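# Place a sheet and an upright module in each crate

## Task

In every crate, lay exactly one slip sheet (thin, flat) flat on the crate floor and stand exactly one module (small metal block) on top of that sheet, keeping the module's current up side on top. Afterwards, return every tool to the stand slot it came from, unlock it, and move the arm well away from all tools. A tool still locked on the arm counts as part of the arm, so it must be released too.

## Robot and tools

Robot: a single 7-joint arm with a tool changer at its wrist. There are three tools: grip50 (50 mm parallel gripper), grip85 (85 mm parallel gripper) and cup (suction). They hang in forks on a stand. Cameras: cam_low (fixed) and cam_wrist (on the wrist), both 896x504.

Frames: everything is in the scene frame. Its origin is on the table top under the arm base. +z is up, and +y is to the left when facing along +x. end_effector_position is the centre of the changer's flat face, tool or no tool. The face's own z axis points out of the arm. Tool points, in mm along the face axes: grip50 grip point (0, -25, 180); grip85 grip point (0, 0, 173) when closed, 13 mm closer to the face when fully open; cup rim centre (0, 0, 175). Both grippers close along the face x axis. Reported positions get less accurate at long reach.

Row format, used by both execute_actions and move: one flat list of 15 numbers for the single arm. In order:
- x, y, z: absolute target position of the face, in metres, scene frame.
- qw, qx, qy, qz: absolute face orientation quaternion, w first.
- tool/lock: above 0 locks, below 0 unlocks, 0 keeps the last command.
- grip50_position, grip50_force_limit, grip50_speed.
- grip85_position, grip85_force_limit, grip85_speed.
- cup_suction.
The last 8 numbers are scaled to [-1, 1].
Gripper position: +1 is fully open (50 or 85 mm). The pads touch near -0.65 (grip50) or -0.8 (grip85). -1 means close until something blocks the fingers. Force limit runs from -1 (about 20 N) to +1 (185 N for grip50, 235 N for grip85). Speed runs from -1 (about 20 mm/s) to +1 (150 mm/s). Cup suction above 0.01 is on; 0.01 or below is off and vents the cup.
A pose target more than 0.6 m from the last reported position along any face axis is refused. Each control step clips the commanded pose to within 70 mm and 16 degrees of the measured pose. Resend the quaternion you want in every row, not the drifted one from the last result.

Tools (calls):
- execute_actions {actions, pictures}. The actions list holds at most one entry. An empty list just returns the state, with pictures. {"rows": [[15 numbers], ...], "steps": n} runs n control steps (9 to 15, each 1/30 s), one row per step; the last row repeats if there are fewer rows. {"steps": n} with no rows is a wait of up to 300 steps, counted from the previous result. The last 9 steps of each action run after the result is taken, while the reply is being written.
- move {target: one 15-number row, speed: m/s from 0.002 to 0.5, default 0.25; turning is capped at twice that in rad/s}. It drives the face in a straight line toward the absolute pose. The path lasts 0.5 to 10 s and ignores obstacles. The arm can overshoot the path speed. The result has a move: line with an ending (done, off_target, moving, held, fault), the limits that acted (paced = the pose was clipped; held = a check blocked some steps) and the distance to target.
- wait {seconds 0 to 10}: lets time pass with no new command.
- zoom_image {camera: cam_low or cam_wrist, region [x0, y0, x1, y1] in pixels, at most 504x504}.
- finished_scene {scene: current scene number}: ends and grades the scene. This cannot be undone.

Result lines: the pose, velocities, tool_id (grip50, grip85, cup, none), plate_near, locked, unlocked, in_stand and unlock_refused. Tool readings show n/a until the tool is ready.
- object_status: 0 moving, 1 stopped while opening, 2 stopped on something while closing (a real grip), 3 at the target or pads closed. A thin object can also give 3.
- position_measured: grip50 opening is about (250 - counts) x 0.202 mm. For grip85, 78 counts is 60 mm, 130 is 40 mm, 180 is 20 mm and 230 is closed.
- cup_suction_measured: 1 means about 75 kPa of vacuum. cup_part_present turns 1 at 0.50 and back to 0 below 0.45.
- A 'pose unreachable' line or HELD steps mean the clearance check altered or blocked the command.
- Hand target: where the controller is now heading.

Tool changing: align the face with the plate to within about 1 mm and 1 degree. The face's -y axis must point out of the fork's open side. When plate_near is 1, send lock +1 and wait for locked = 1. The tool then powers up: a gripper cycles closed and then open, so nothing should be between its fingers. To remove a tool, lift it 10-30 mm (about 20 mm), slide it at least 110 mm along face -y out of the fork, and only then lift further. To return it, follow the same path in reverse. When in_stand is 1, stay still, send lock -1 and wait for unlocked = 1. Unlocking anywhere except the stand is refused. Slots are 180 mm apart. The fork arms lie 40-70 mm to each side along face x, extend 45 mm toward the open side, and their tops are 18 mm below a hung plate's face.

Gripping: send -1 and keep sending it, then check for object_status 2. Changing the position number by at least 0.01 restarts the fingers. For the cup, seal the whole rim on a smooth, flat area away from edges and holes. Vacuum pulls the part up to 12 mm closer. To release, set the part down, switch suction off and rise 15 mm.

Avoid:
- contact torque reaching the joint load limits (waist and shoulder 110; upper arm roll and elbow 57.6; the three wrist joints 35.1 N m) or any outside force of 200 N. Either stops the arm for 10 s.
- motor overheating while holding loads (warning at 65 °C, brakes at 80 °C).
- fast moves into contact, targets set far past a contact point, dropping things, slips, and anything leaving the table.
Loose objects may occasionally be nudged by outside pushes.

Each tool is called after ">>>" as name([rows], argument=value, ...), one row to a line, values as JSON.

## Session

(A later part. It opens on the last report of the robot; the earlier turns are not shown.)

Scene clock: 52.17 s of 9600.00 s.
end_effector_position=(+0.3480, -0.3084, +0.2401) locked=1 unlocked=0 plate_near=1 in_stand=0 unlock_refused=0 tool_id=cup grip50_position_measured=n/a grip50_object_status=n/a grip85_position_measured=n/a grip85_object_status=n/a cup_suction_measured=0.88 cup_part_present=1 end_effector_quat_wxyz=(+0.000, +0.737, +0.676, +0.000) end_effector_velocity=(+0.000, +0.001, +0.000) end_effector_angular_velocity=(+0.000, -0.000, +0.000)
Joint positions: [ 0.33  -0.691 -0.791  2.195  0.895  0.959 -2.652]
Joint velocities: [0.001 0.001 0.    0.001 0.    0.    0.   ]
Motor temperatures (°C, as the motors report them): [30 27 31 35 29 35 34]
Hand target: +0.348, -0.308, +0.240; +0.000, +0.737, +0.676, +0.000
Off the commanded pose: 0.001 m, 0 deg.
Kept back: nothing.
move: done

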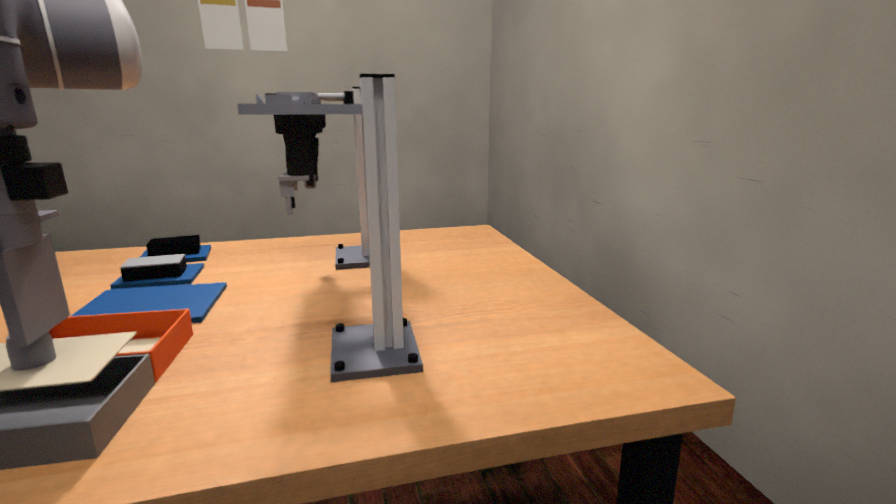

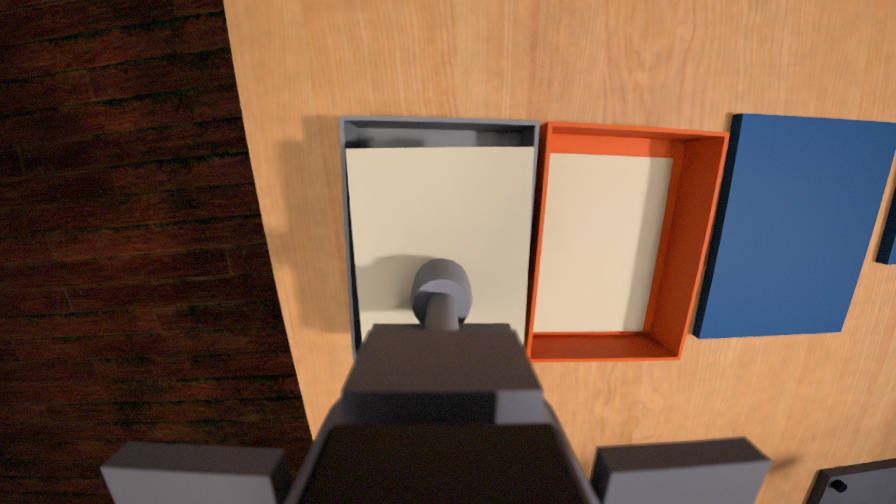

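>>> move(target=[0.341,-0.311,0.23,0,0.749,0.663,0,0,1,0,0,1,0,0,1], speed=0.05)

>>> move(target=[0.341,-0.311,0.173,0,0.749,0.663,0,0,1,0,0,1,0,0,1], speed=0.04)

>>> move(target=[0.341,-0.311,0.18,0,0.749,0.663,0,0,1,0,0,1,0,0,0], speed=0.007)

>>> move(target=[0.341,-0.311,0.25,0,0.749,0.663,0,0,1,0,0,1,0,0,0], speed=0.1)

>>> move(target=[0.489,-0.1776,0.381,0,0.7254,0.6884,0,0,1,0,0,1,0,0,0])

>>> move(target=[0.619,-0.1844,0.381,0,0.7254,0.6884,0,0,1,0,0,1,0,0,0], speed=0.1)

>>> move(target=[0.619,-0.1844,0.361,0,0.7254,0.6884,0,0,1,0,0,1,0,0,0], speed=0.02)

>>> execute_actions([
  {"rows":[[0.619,-0.1844,0.361,0,0.7254,0.6884,0,-1,1,0,0,1,0,0,0]]},
])

>>> execute_actions([
  {"steps":35},
])

Scene clock: 53.63 s of 9600.00 s.
end_effector_position=(+0.3409, -0.3110, +0.2300) locked=1 unlocked=0 plate_near=1 in_stand=0 unlock_refused=0 tool_id=cup grip50_position_measured=n/a grip50_object_status=n/a grip85_position_measured=n/a grip85_object_status=n/a cup_suction_measured=0.88 cup_part_present=1 end_effector_quat_wxyz=(-0.000, +0.749, +0.663, -0.000) end_effector_velocity=(+0.000, +0.000, +0.000) end_effector_angular_velocity=(-0.000, +0.000, +0.001)
Joint positions: [ 0.307 -0.717 -0.774  2.189  0.931  0.968 -2.653]
Joint velocities: [ 0.    -0.    -0.    -0.    -0.001  0.     0.   ]
Motor temperatures (°C, as the motors report them): [30 27 31 35 29 35 34]
Hand target: +0.341, -0.311, +0.230; +0.000, +0.749, +0.663, -0.000
Off the commanded pose: 0.000 m, 0 deg.
Kept back: nothing.
move: done

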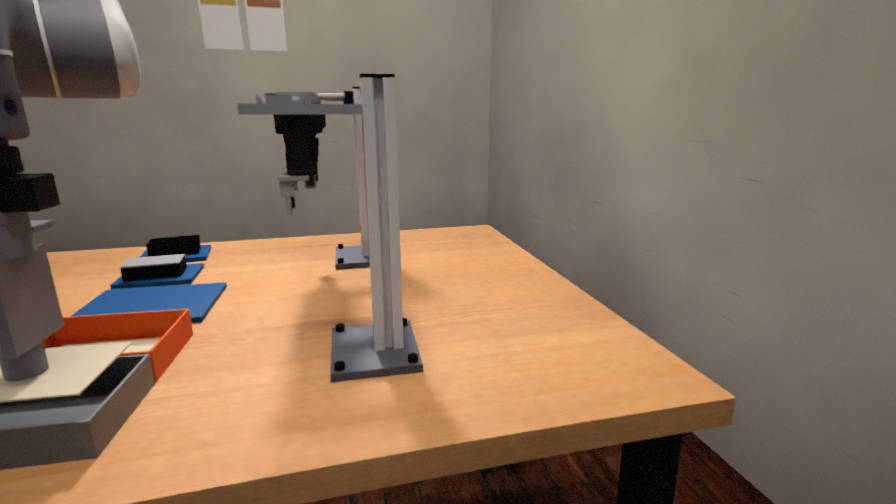

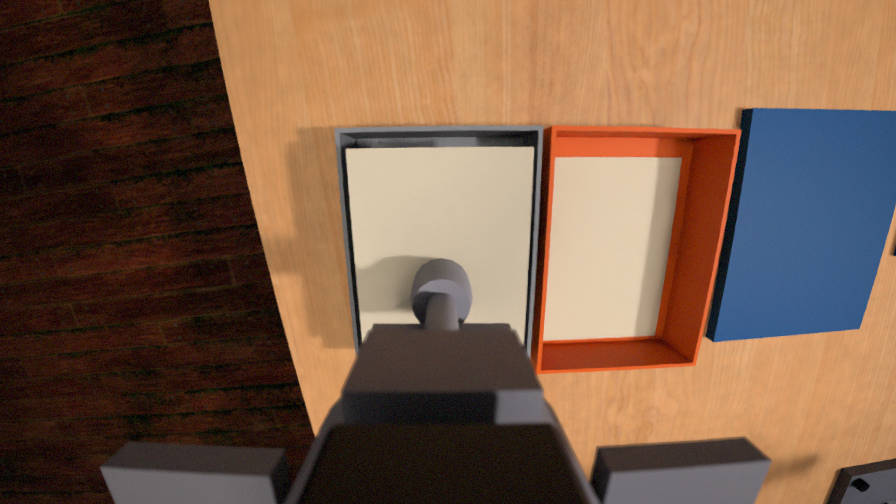

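Scene clock: 55.30 s of 9600.00 s.
end_effector_position=(+0.3410, -0.3110, +0.1730) locked=1 unlocked=0 plate_near=1 in_stand=0 unlock_refused=0 tool_id=cup grip50_position_measured=n/a grip50_object_status=n/a grip85_position_measured=n/a grip85_object_status=n/a cup_suction_measured=0.88 cup_part_present=1 end_effector_quat_wxyz=(-0.000, +0.749, +0.663, -0.000) end_effector_velocity=(+0.001, +0.000, +0.000) end_effector_angular_velocity=(-0.000, -0.001, +0.001)
Joint positions: [ 0.215 -0.864 -0.658  2.103  1.071  1.02  -2.74 ]
Joint velocities: [ 0.     0.001 -0.    -0.     0.     0.    -0.   ]
Motor temperatures (°C, as the motors report them): [30 27 31 35 29 35 34]
Hand target: +0.341, -0.311, +0.173; +0.000, +0.749, +0.663, -0.000
Off the commanded pose: 0.000 m, 0 deg.
Kept back: nothing.
move: done

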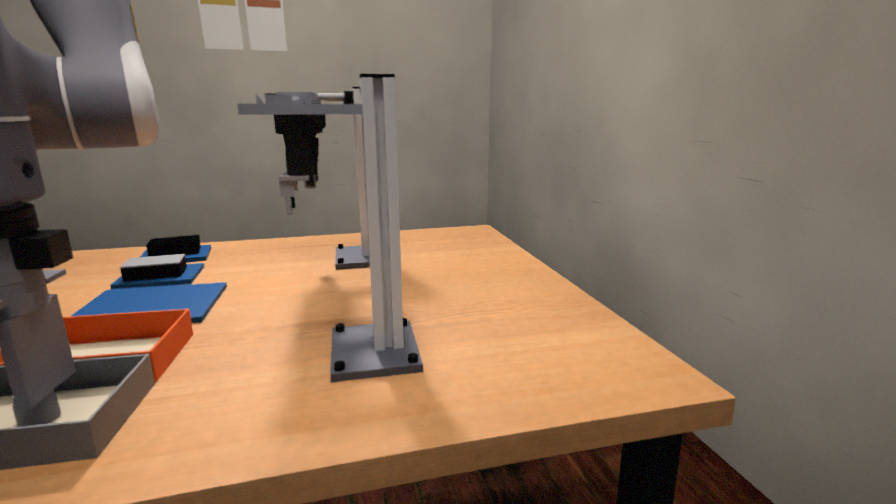

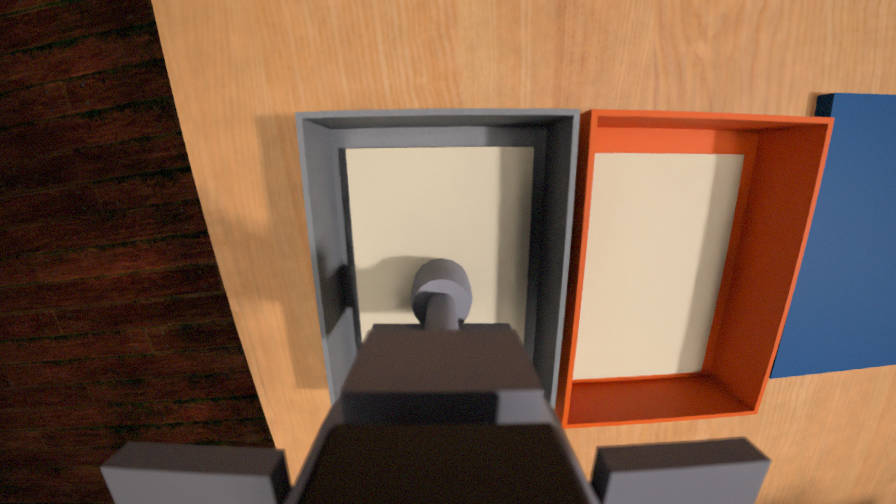

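Scene clock: 56.50 s of 9600.00 s.
end_effector_position=(+0.3410, -0.3111, +0.1800) locked=1 unlocked=0 plate_near=1 in_stand=0 unlock_refused=0 tool_id=cup grip50_position_measured=n/a grip50_object_status=n/a grip85_position_measured=n/a grip85_object_status=n/a cup_suction_measured=0.00 cup_part_present=0 end_effector_quat_wxyz=(+0.000, +0.749, +0.663, +0.000) end_effector_velocity=(+0.000, -0.000, +0.000) end_effector_angular_velocity=(-0.000, -0.001, -0.001)
Joint positions: [ 0.224 -0.846 -0.67   2.114  1.056  1.014 -2.731]
Joint velocities: [-0.  0. -0. -0.  0.  0.  0.]
Motor temperatures (°C, as the motors report them): [30 27 31 35 29 35 34]
Hand target: +0.341, -0.311, +0.180; -0.000, +0.749, +0.663, +0.000
Off the commanded pose: 0.000 m, 0 deg.
Kept back: nothing.
move: done

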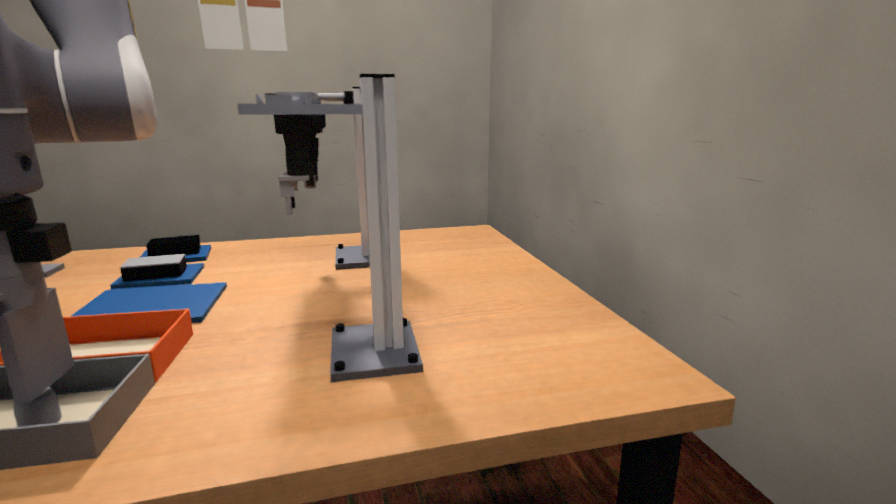

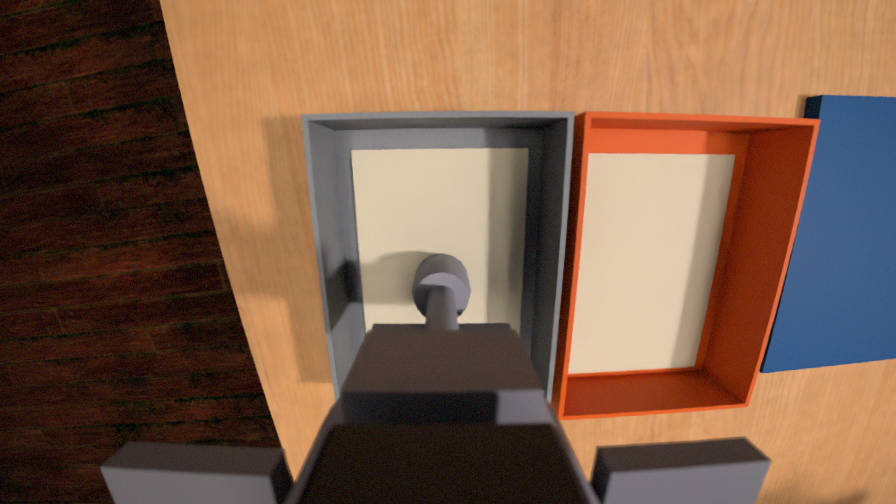

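Scene clock: 57.50 s of 9600.00 s.
end_effector_position=(+0.3411, -0.3109, +0.2499) locked=1 unlocked=0 plate_near=1 in_stand=0 unlock_refused=0 tool_id=cup grip50_position_measured=n/a grip50_object_status=n/a grip85_position_measured=n/a grip85_object_status=n/a cup_suction_measured=0.00 cup_part_present=0 end_effector_quat_wxyz=(-0.000, +0.749, +0.663, +0.000) end_effector_velocity=(-0.000, +0.000, -0.000) end_effector_angular_velocity=(-0.000, +0.001, +0.001)
Joint positions: [ 0.341 -0.66  -0.817  2.217  0.87   0.952 -2.615]
Joint velocities: [ 0.    -0.001  0.     0.    -0.     0.    -0.   ]
Motor temperatures (°C, as the motors report them): [30 27 31 35 29 35 34]
Hand target: +0.341, -0.311, +0.250; -0.000, +0.749, +0.663, +0.000
Off the commanded pose: 0.000 m, 0 deg.
Kept back: nothing.
move: done

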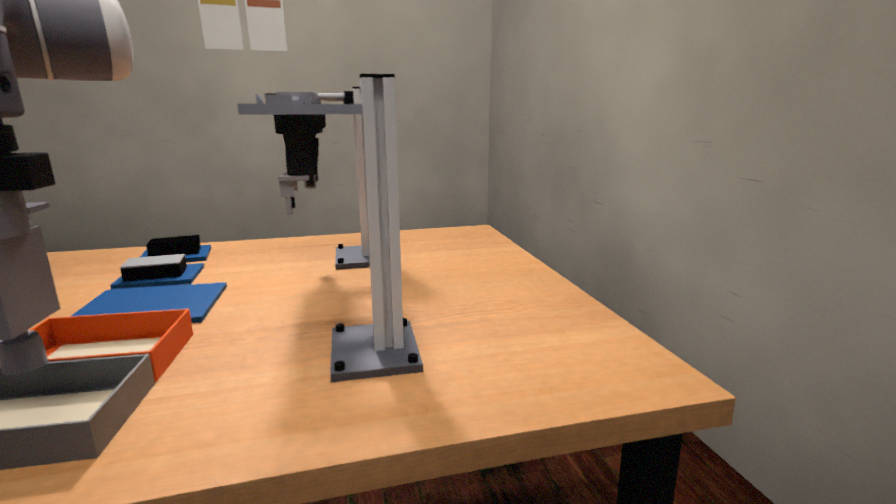

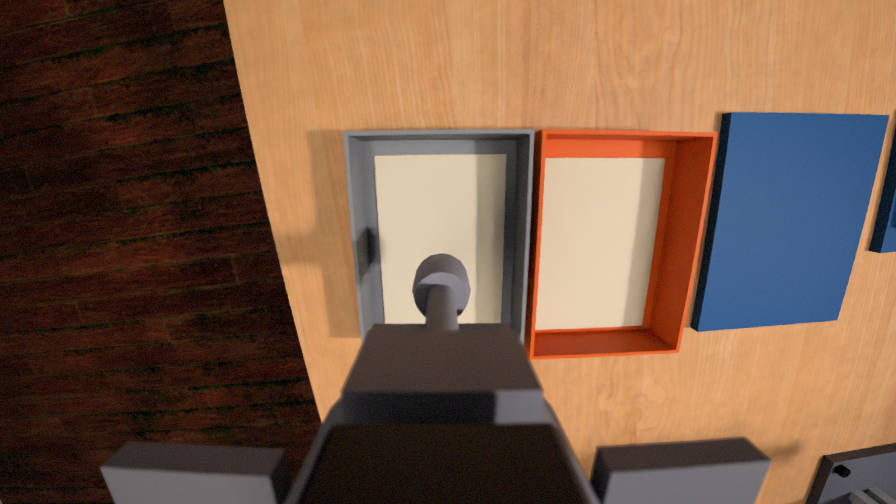

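Scene clock: 58.87 s of 9600.00 s.
end_effector_position=(+0.4890, -0.1777, +0.3806) locked=1 unlocked=0 plate_near=1 in_stand=0 unlock_refused=0 tool_id=cup grip50_position_measured=n/a grip50_object_status=n/a grip85_position_measured=n/a grip85_object_status=n/a cup_suction_measured=0.00 cup_part_present=0 end_effector_quat_wxyz=(-0.001, +0.725, +0.688, +0.000) end_effector_velocity=(+0.000, -0.000, +0.000) end_effector_angular_velocity=(+0.000, -0.001, -0.000)
Joint positions: [ 0.859 -0.37  -1.052  2.159  0.43   0.734 -2.019]
Joint velocities: [-0.  0.  0.  0.  0.  0. -0.]
Motor temperatures (°C, as the motors report them): [30 27 31 35 29 35 34]
Hand target: +0.489, -0.178, +0.381; -0.001, +0.725, +0.688, +0.000
Off the commanded pose: 0.000 m, 0 deg.
Kept back: nothing.
move: done

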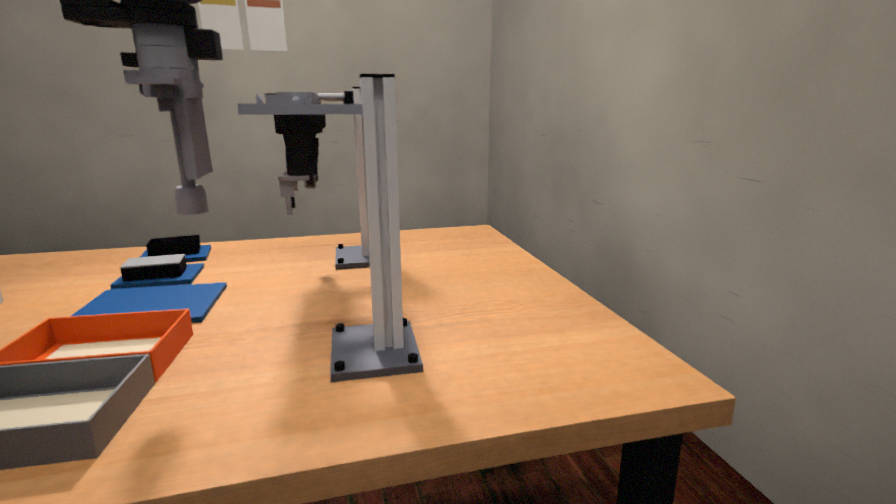

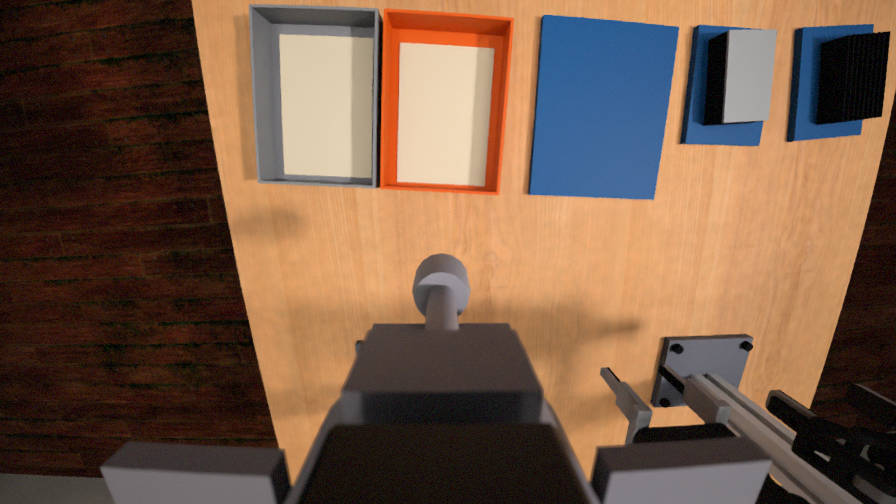

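Scene clock: 60.47 s of 9600.00 s.
end_effector_position=(+0.6192, -0.1844, +0.3811) locked=1 unlocked=0 plate_near=1 in_stand=0 unlock_refused=0 tool_id=cup grip50_position_measured=n/a grip50_object_status=n/a grip85_position_measured=n/a grip85_object_status=n/a cup_suction_measured=0.00 cup_part_present=0 end_effector_quat_wxyz=(+0.000, +0.725, +0.689, -0.000) end_effector_velocity=(+0.000, +0.000, +0.001) end_effector_angular_velocity=(+0.001, -0.001, +0.000)
Joint positions: [ 0.611 -0.65  -0.873  1.71   0.557  0.525 -2.01 ]
Joint velocities: [ 0.     0.001  0.    -0.     0.     0.    -0.   ]
Motor temperatures (°C, as the motors report them): [30 27 31 35 29 35 34]
Hand target: +0.619, -0.184, +0.381; +0.000, +0.725, +0.689, +0.000
Off the commanded pose: 0.000 m, 0 deg.
Kept back: nothing.
move: done

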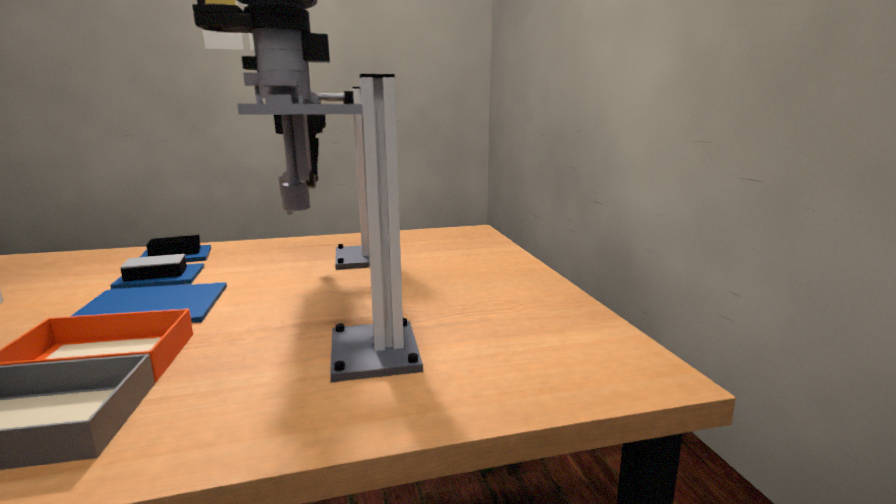

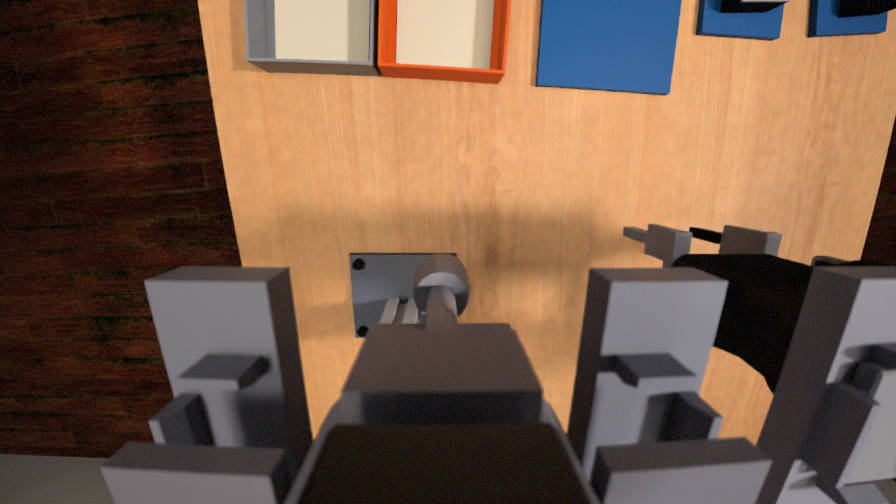

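Scene clock: 61.70 s of 9600.00 s.
end_effector_position=(+0.6188, -0.1845, +0.3610) locked=1 unlocked=0 plate_near=1 in_stand=1 unlock_refused=0 tool_id=cup grip50_position_measured=n/a grip50_object_status=n/a grip85_position_measured=n/a grip85_object_status=n/a cup_suction_measured=0.00 cup_part_present=0 end_effector_quat_wxyz=(-0.000, +0.725, +0.688, -0.000) end_effector_velocity=(-0.000, -0.000, -0.000) end_effector_angular_velocity=(+0.000, -0.001, -0.001)
Joint positions: [ 0.595 -0.683 -0.851  1.713  0.585  0.554 -2.023]
Joint velocities: [-0.     0.     0.     0.     0.     0.001  0.   ]
Motor temperatures (°C, as the motors report them): [30 27 31 35 29 35 34]
Hand target: +0.619, -0.184, +0.361; +0.000, +0.725, +0.688, -0.000
Off the commanded pose: 0.000 m, 0 deg.
Kept back: nothing.
move: done

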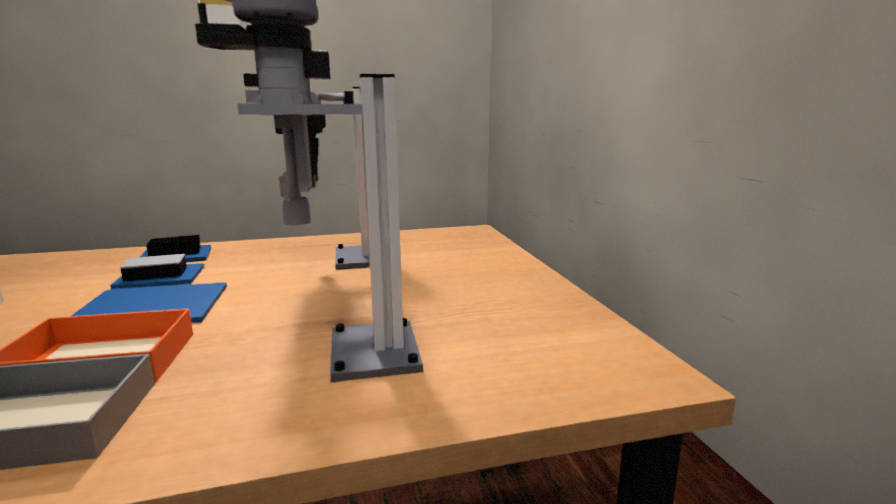

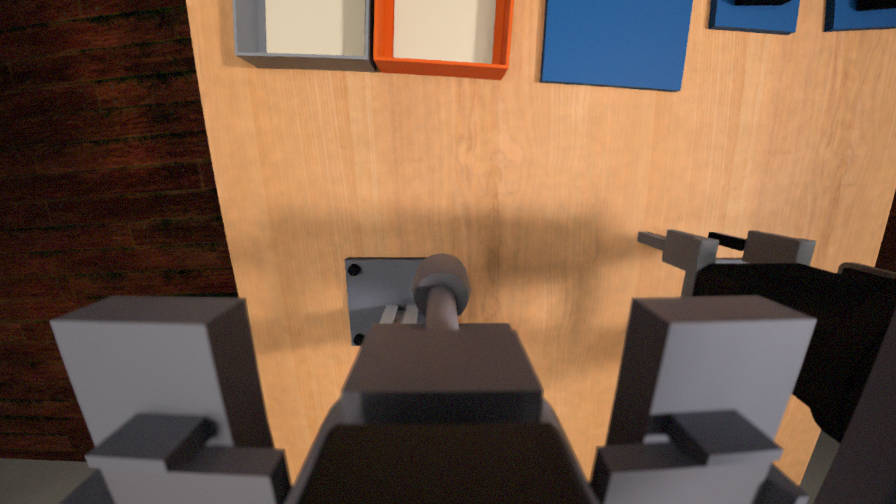

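Scene clock: 61.90 s of 9600.00 s.
end_effector_position=(+0.6187, -0.1845, +0.3609) locked=0 unlocked=0 plate_near=1 in_stand=1 unlock_refused=0 tool_id=none grip50_position_measured=n/a grip50_object_status=n/a grip85_position_measured=n/a grip85_object_status=n/a cup_suction_measured=n/a cup_part_present=n/a end_effector_quat_wxyz=(-0.000, +0.725, +0.688, -0.000) end_effector_velocity=(+0.000, +0.000, -0.000) end_effector_angular_velocity=(-0.001, +0.000, +0.000)
Joint positions: [ 0.595 -0.683 -0.851  1.714  0.585  0.554 -2.023]
Joint velocities: [ 0.    -0.    -0.    -0.    -0.001 -0.     0.   ]
Motor temperatures (°C, as the motors report them): [30 27 31 35 29 35 34]
Steps of this call (steps 1 to 6: the first 6 steps of this action). Readings (end_effector_position | what the end effector reports):
1: (+0.6187, -0.1845, +0.3609) | locked=1 unlocked=0 plate_near=1 in_stand=1 unlock_refused=0 tool_id=cup grip50_position_measured=n/a grip50_object_status=n/a grip85_position_measured=n/a grip85_object_status=n/a cup_suction_measured=0.00 cup_part_present=0
2: (+0.6187, -0.1845, +0.3609) | locked=1 unlocked=0 plate_near=1 in_stand=1 unlock_refused=0 tool_id=cup grip50_position_measured=n/a grip50_object_status=n/a grip85_position_measured=n/a grip85_object_status=n/a cup_suction_measured=0.00 cup_part_present=0
4: (+0.6187, -0.1845, +0.3609) | locked=1 unlocked=0 plate_near=1 in_stand=1 unlock_refused=0 tool_id=cup grip50_position_measured=n/a grip50_object_status=n/a grip85_position_measured=n/a grip85_object_status=n/a cup_suction_measured=0.00 cup_part_present=0
6: the state above

Scene clock: 63.07 s of 9600.00 s.
end_effector_position=(+0.6187, -0.1845, +0.3609) locked=0 unlocked=1 plate_near=1 in_stand=1 unlock_refused=0 tool_id=none grip50_position_measured=n/a grip50_object_status=n/a grip85_position_measured=n/a grip85_object_status=n/a cup_suction_measured=n/a cup_part_present=n/a end_effector_quat_wxyz=(-0.000, +0.725, +0.688, -0.000) end_effector_velocity=(+0.000, -0.000, +0.000) end_effector_angular_velocity=(-0.000, -0.000, -0.000)
Joint positions: [ 0.595 -0.683 -0.851  1.714  0.585  0.554 -2.023]
Joint velocities: [-0.  0. -0. -0. -0.  0. -0.]
Motor temperatures (°C, as the motors report them): [30 27 31 35 29 35 34]
Hand target: +0.619, -0.184, +0.361; -0.000, +0.725, +0.688, -0.000
Off the commanded pose: 0.000 m, 0 deg.
Kept back: nothing.
Steps of this call (steps 1 to 9: the last 9 steps of your previous action; steps 10 to 35: nothing new was sent). Readings (end_effector_position | what the end effector reports):
1: (+0.6187, -0.1845, +0.3609) | locked=0 unlocked=0 plate_near=1 in_stand=1 unlock_refused=0 tool_id=none grip50_position_measured=n/a grip50_object_status=n/a grip85_position_measured=n/a grip85_object_status=n/a cup_suction_measured=n/a cup_part_present=n/a
2: (+0.6187, -0.1845, +0.3609) | locked=0 unlocked=0 plate_near=1 in_stand=1 unlock_refused=0 tool_id=none grip50_position_measured=n/a grip50_object_status=n/a grip85_position_measured=n/a grip85_object_status=n/a cup_suction_measured=n/a cup_part_present=n/a
4: (+0.6187, -0.1845, +0.3609) | locked=0 unlocked=0 plate_near=1 in_stand=1 unlock_refused=0 tool_id=none grip50_position_measured=n/a grip50_object_status=n/a grip85_position_measured=n/a grip85_object_status=n/a cup_suction_measured=n/a cup_part_present=n/a
8: (+0.6187, -0.1845, +0.3609) | locked=0 unlocked=0 plate_near=1 in_stand=1 unlock_refused=0 tool_id=none grip50_position_measured=n/a grip50_object_status=n/a grip85_position_measured=n/a grip85_object_status=n/a cup_suction_measured=n/a cup_part_present=n/a
35: the state above

>>> move(target=[0.6187,-0.1845,0.381,0,0.7254,0.6884,0,0,1,0,0,1,0,0,0], speed=0.05)

>>> move(target=[0.6378,0.1751,0.381,0,0.7254,0.6884,0,0,1,0,0,1,0,0,0], speed=0.15)

Scene clock: 64.00 s of 9600.00 s.
end_effector_position=(+0.6187, -0.1846, +0.3811) locked=0 unlocked=1 plate_near=0 in_stand=0 unlock_refused=0 tool_id=none grip50_position_measured=n/a grip50_object_status=n/a grip85_position_measured=n/a grip85_object_status=n/a cup_suction_measured=n/a cup_part_present=n/a end_effector_quat_wxyz=(+0.000, +0.725, +0.688, +0.000) end_effector_velocity=(+0.000, +0.000, +0.000) end_effector_angular_velocity=(-0.000, -0.000, +0.000)
Joint positions: [ 0.611 -0.649 -0.873  1.712  0.557  0.525 -2.01 ]
Joint velocities: [ 0.    -0.     0.    -0.001 -0.     0.     0.   ]
Motor temperatures (°C, as the motors report them): [30 27 31 35 29 35 34]
Hand target: +0.619, -0.184, +0.381; -0.000, +0.725, +0.688, +0.000
Off the commanded pose: 0.000 m, 0 deg.
Kept back: nothing.
move: done

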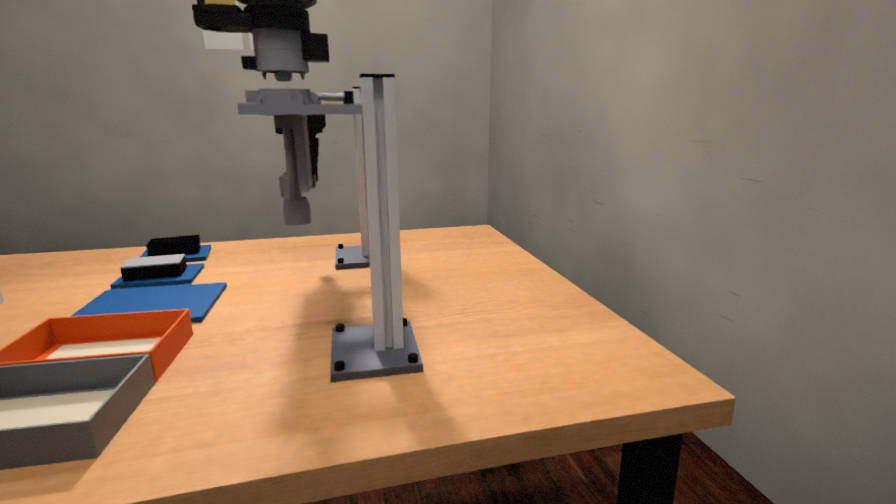

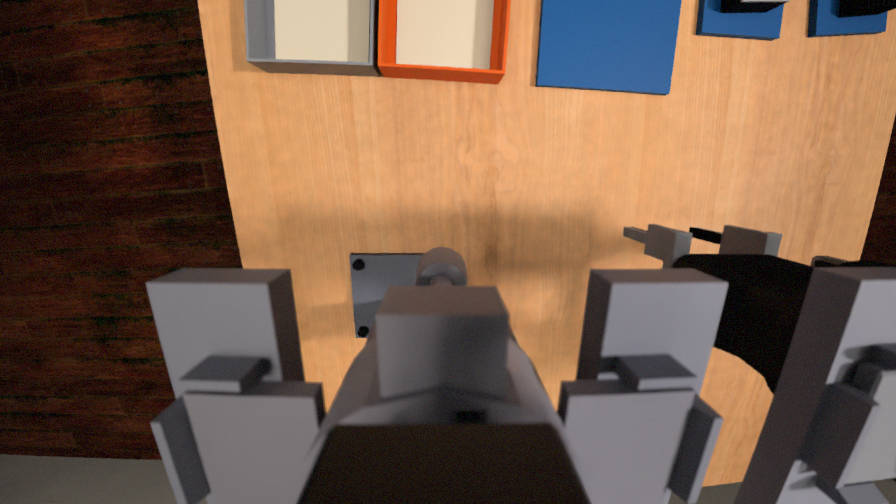

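Scene clock: 66.67 s of 9600.00 s.
end_effector_position=(+0.6378, +0.1749, +0.3809) locked=0 unlocked=1 plate_near=0 in_stand=0 unlock_refused=0 tool_id=none grip50_position_measured=n/a grip50_object_status=n/a grip85_position_measured=n/a grip85_object_status=n/a cup_suction_measured=n/a cup_part_present=n/a end_effector_quat_wxyz=(-0.000, +0.725, +0.688, -0.000) end_effector_velocity=(+0.000, +0.000, +0.000) end_effector_angular_velocity=(+0.001, -0.000, -0.000)
Joint positions: [ 1.111 -0.673 -0.82   1.652  0.54   0.51  -1.432]
Joint velocities: [ 0.  0.  0. -0.  0.  0.  0.]
Motor temperatures (°C, as the motors report them): [30 27 31 35 29 35 34]
Hand target: +0.638, +0.175, +0.381; -0.000, +0.725, +0.688, -0.000
Off the commanded pose: 0.000 m, 0 deg.
Kept back: nothing.
move: done

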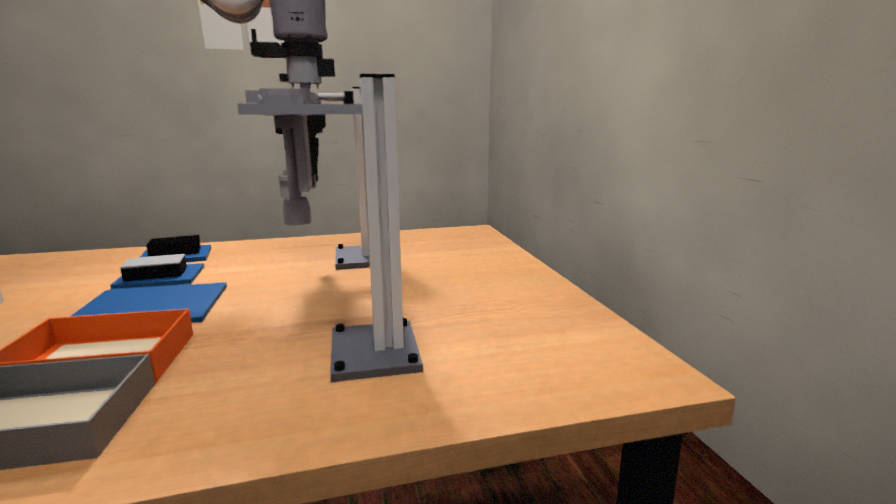

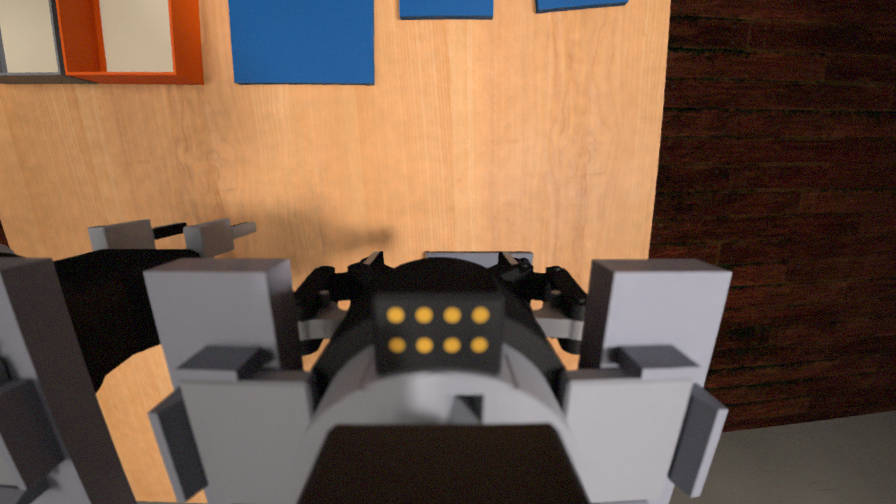

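>>> move(target=[0.6345,0.1745,0.381,0,0.7254,0.6884,0,0,1,0,0,1,0,0,0], speed=0.02)

>>> move(target=[0.6345,0.1745,0.365,0,0.7254,0.6884,0,0,1,0,0,1,0,0,0], speed=0.01)

Scene clock: 67.60 s of 9600.00 s.
end_effector_position=(+0.6345, +0.1745, +0.3809) locked=0 unlocked=1 plate_near=0 in_stand=0 unlock_refused=0 tool_id=none grip50_position_measured=n/a grip50_object_status=n/a grip85_position_measured=n/a grip85_object_status=n/a cup_suction_measured=n/a cup_part_present=n/a end_effector_quat_wxyz=(-0.000, +0.726, +0.688, +0.000) end_effector_velocity=(+0.000, +0.000, +0.000) end_effector_angular_velocity=(+0.001, -0.001, +0.000)
Joint positions: [ 1.118 -0.666 -0.823  1.664  0.539  0.516 -1.432]
Joint velocities: [-0.  0. -0. -0.  0.  0. -0.]
Motor temperatures (°C, as the motors report them): [30 27 31 35 29 35 34]
Hand target: +0.634, +0.174, +0.381; -0.000, +0.725, +0.688, +0.000
Off the commanded pose: 0.000 m, 0 deg.
Kept back: nothing.
move: done

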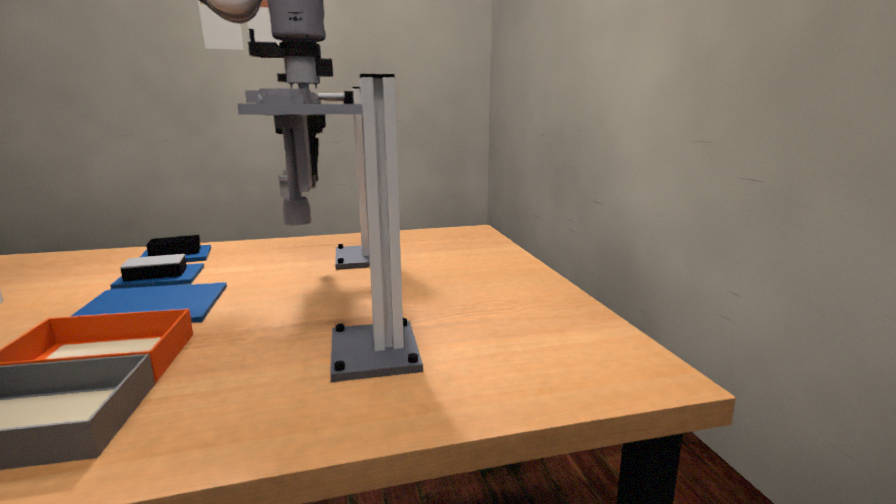

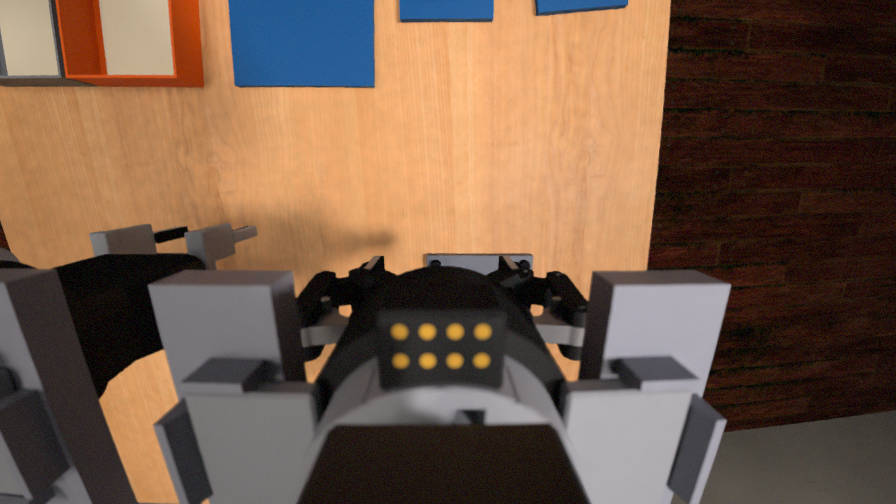

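Scene clock: 69.40 s of 9600.00 s.
end_effector_position=(+0.6345, +0.1745, +0.3650) locked=0 unlocked=1 plate_near=0 in_stand=0 unlock_refused=0 tool_id=none grip50_position_measured=n/a grip50_object_status=n/a grip85_position_measured=n/a grip85_object_status=n/a cup_suction_measured=n/a cup_part_present=n/a end_effector_quat_wxyz=(+0.000, +0.725, +0.688, -0.000) end_effector_velocity=(-0.000, +0.000, -0.000) end_effector_angular_velocity=(+0.000, +0.000, +0.000)
Joint positions: [ 1.107 -0.692 -0.806  1.667  0.558  0.542 -1.441]
Joint velocities: [ 0. -0.  0. -0.  0. -0. -0.]
Motor temperatures (°C, as the motors report them): [30 27 31 35 29 35 34]
Hand target: +0.635, +0.174, +0.365; +0.000, +0.725, +0.688, -0.000
Off the commanded pose: 0.000 m, 0 deg.
Kept back: nothing.
move: done

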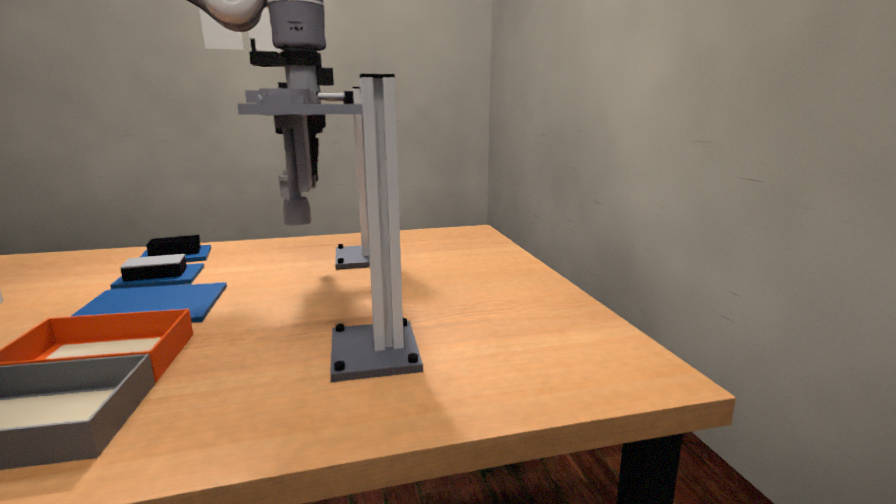

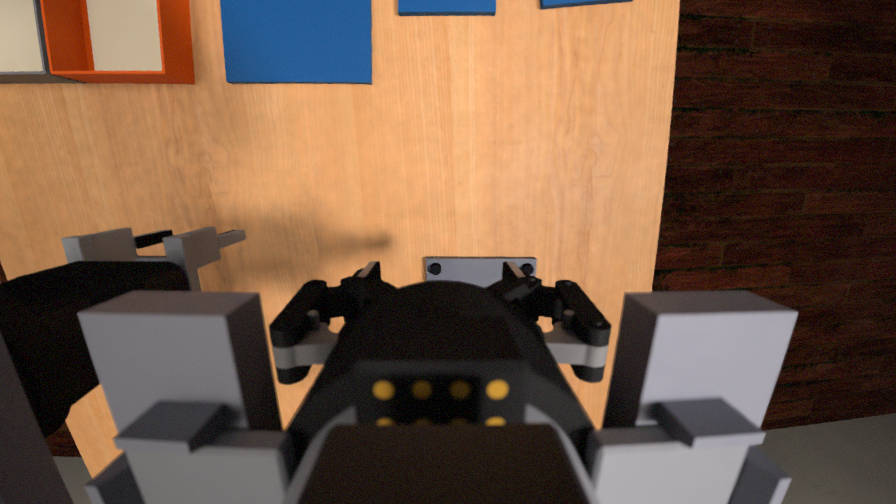

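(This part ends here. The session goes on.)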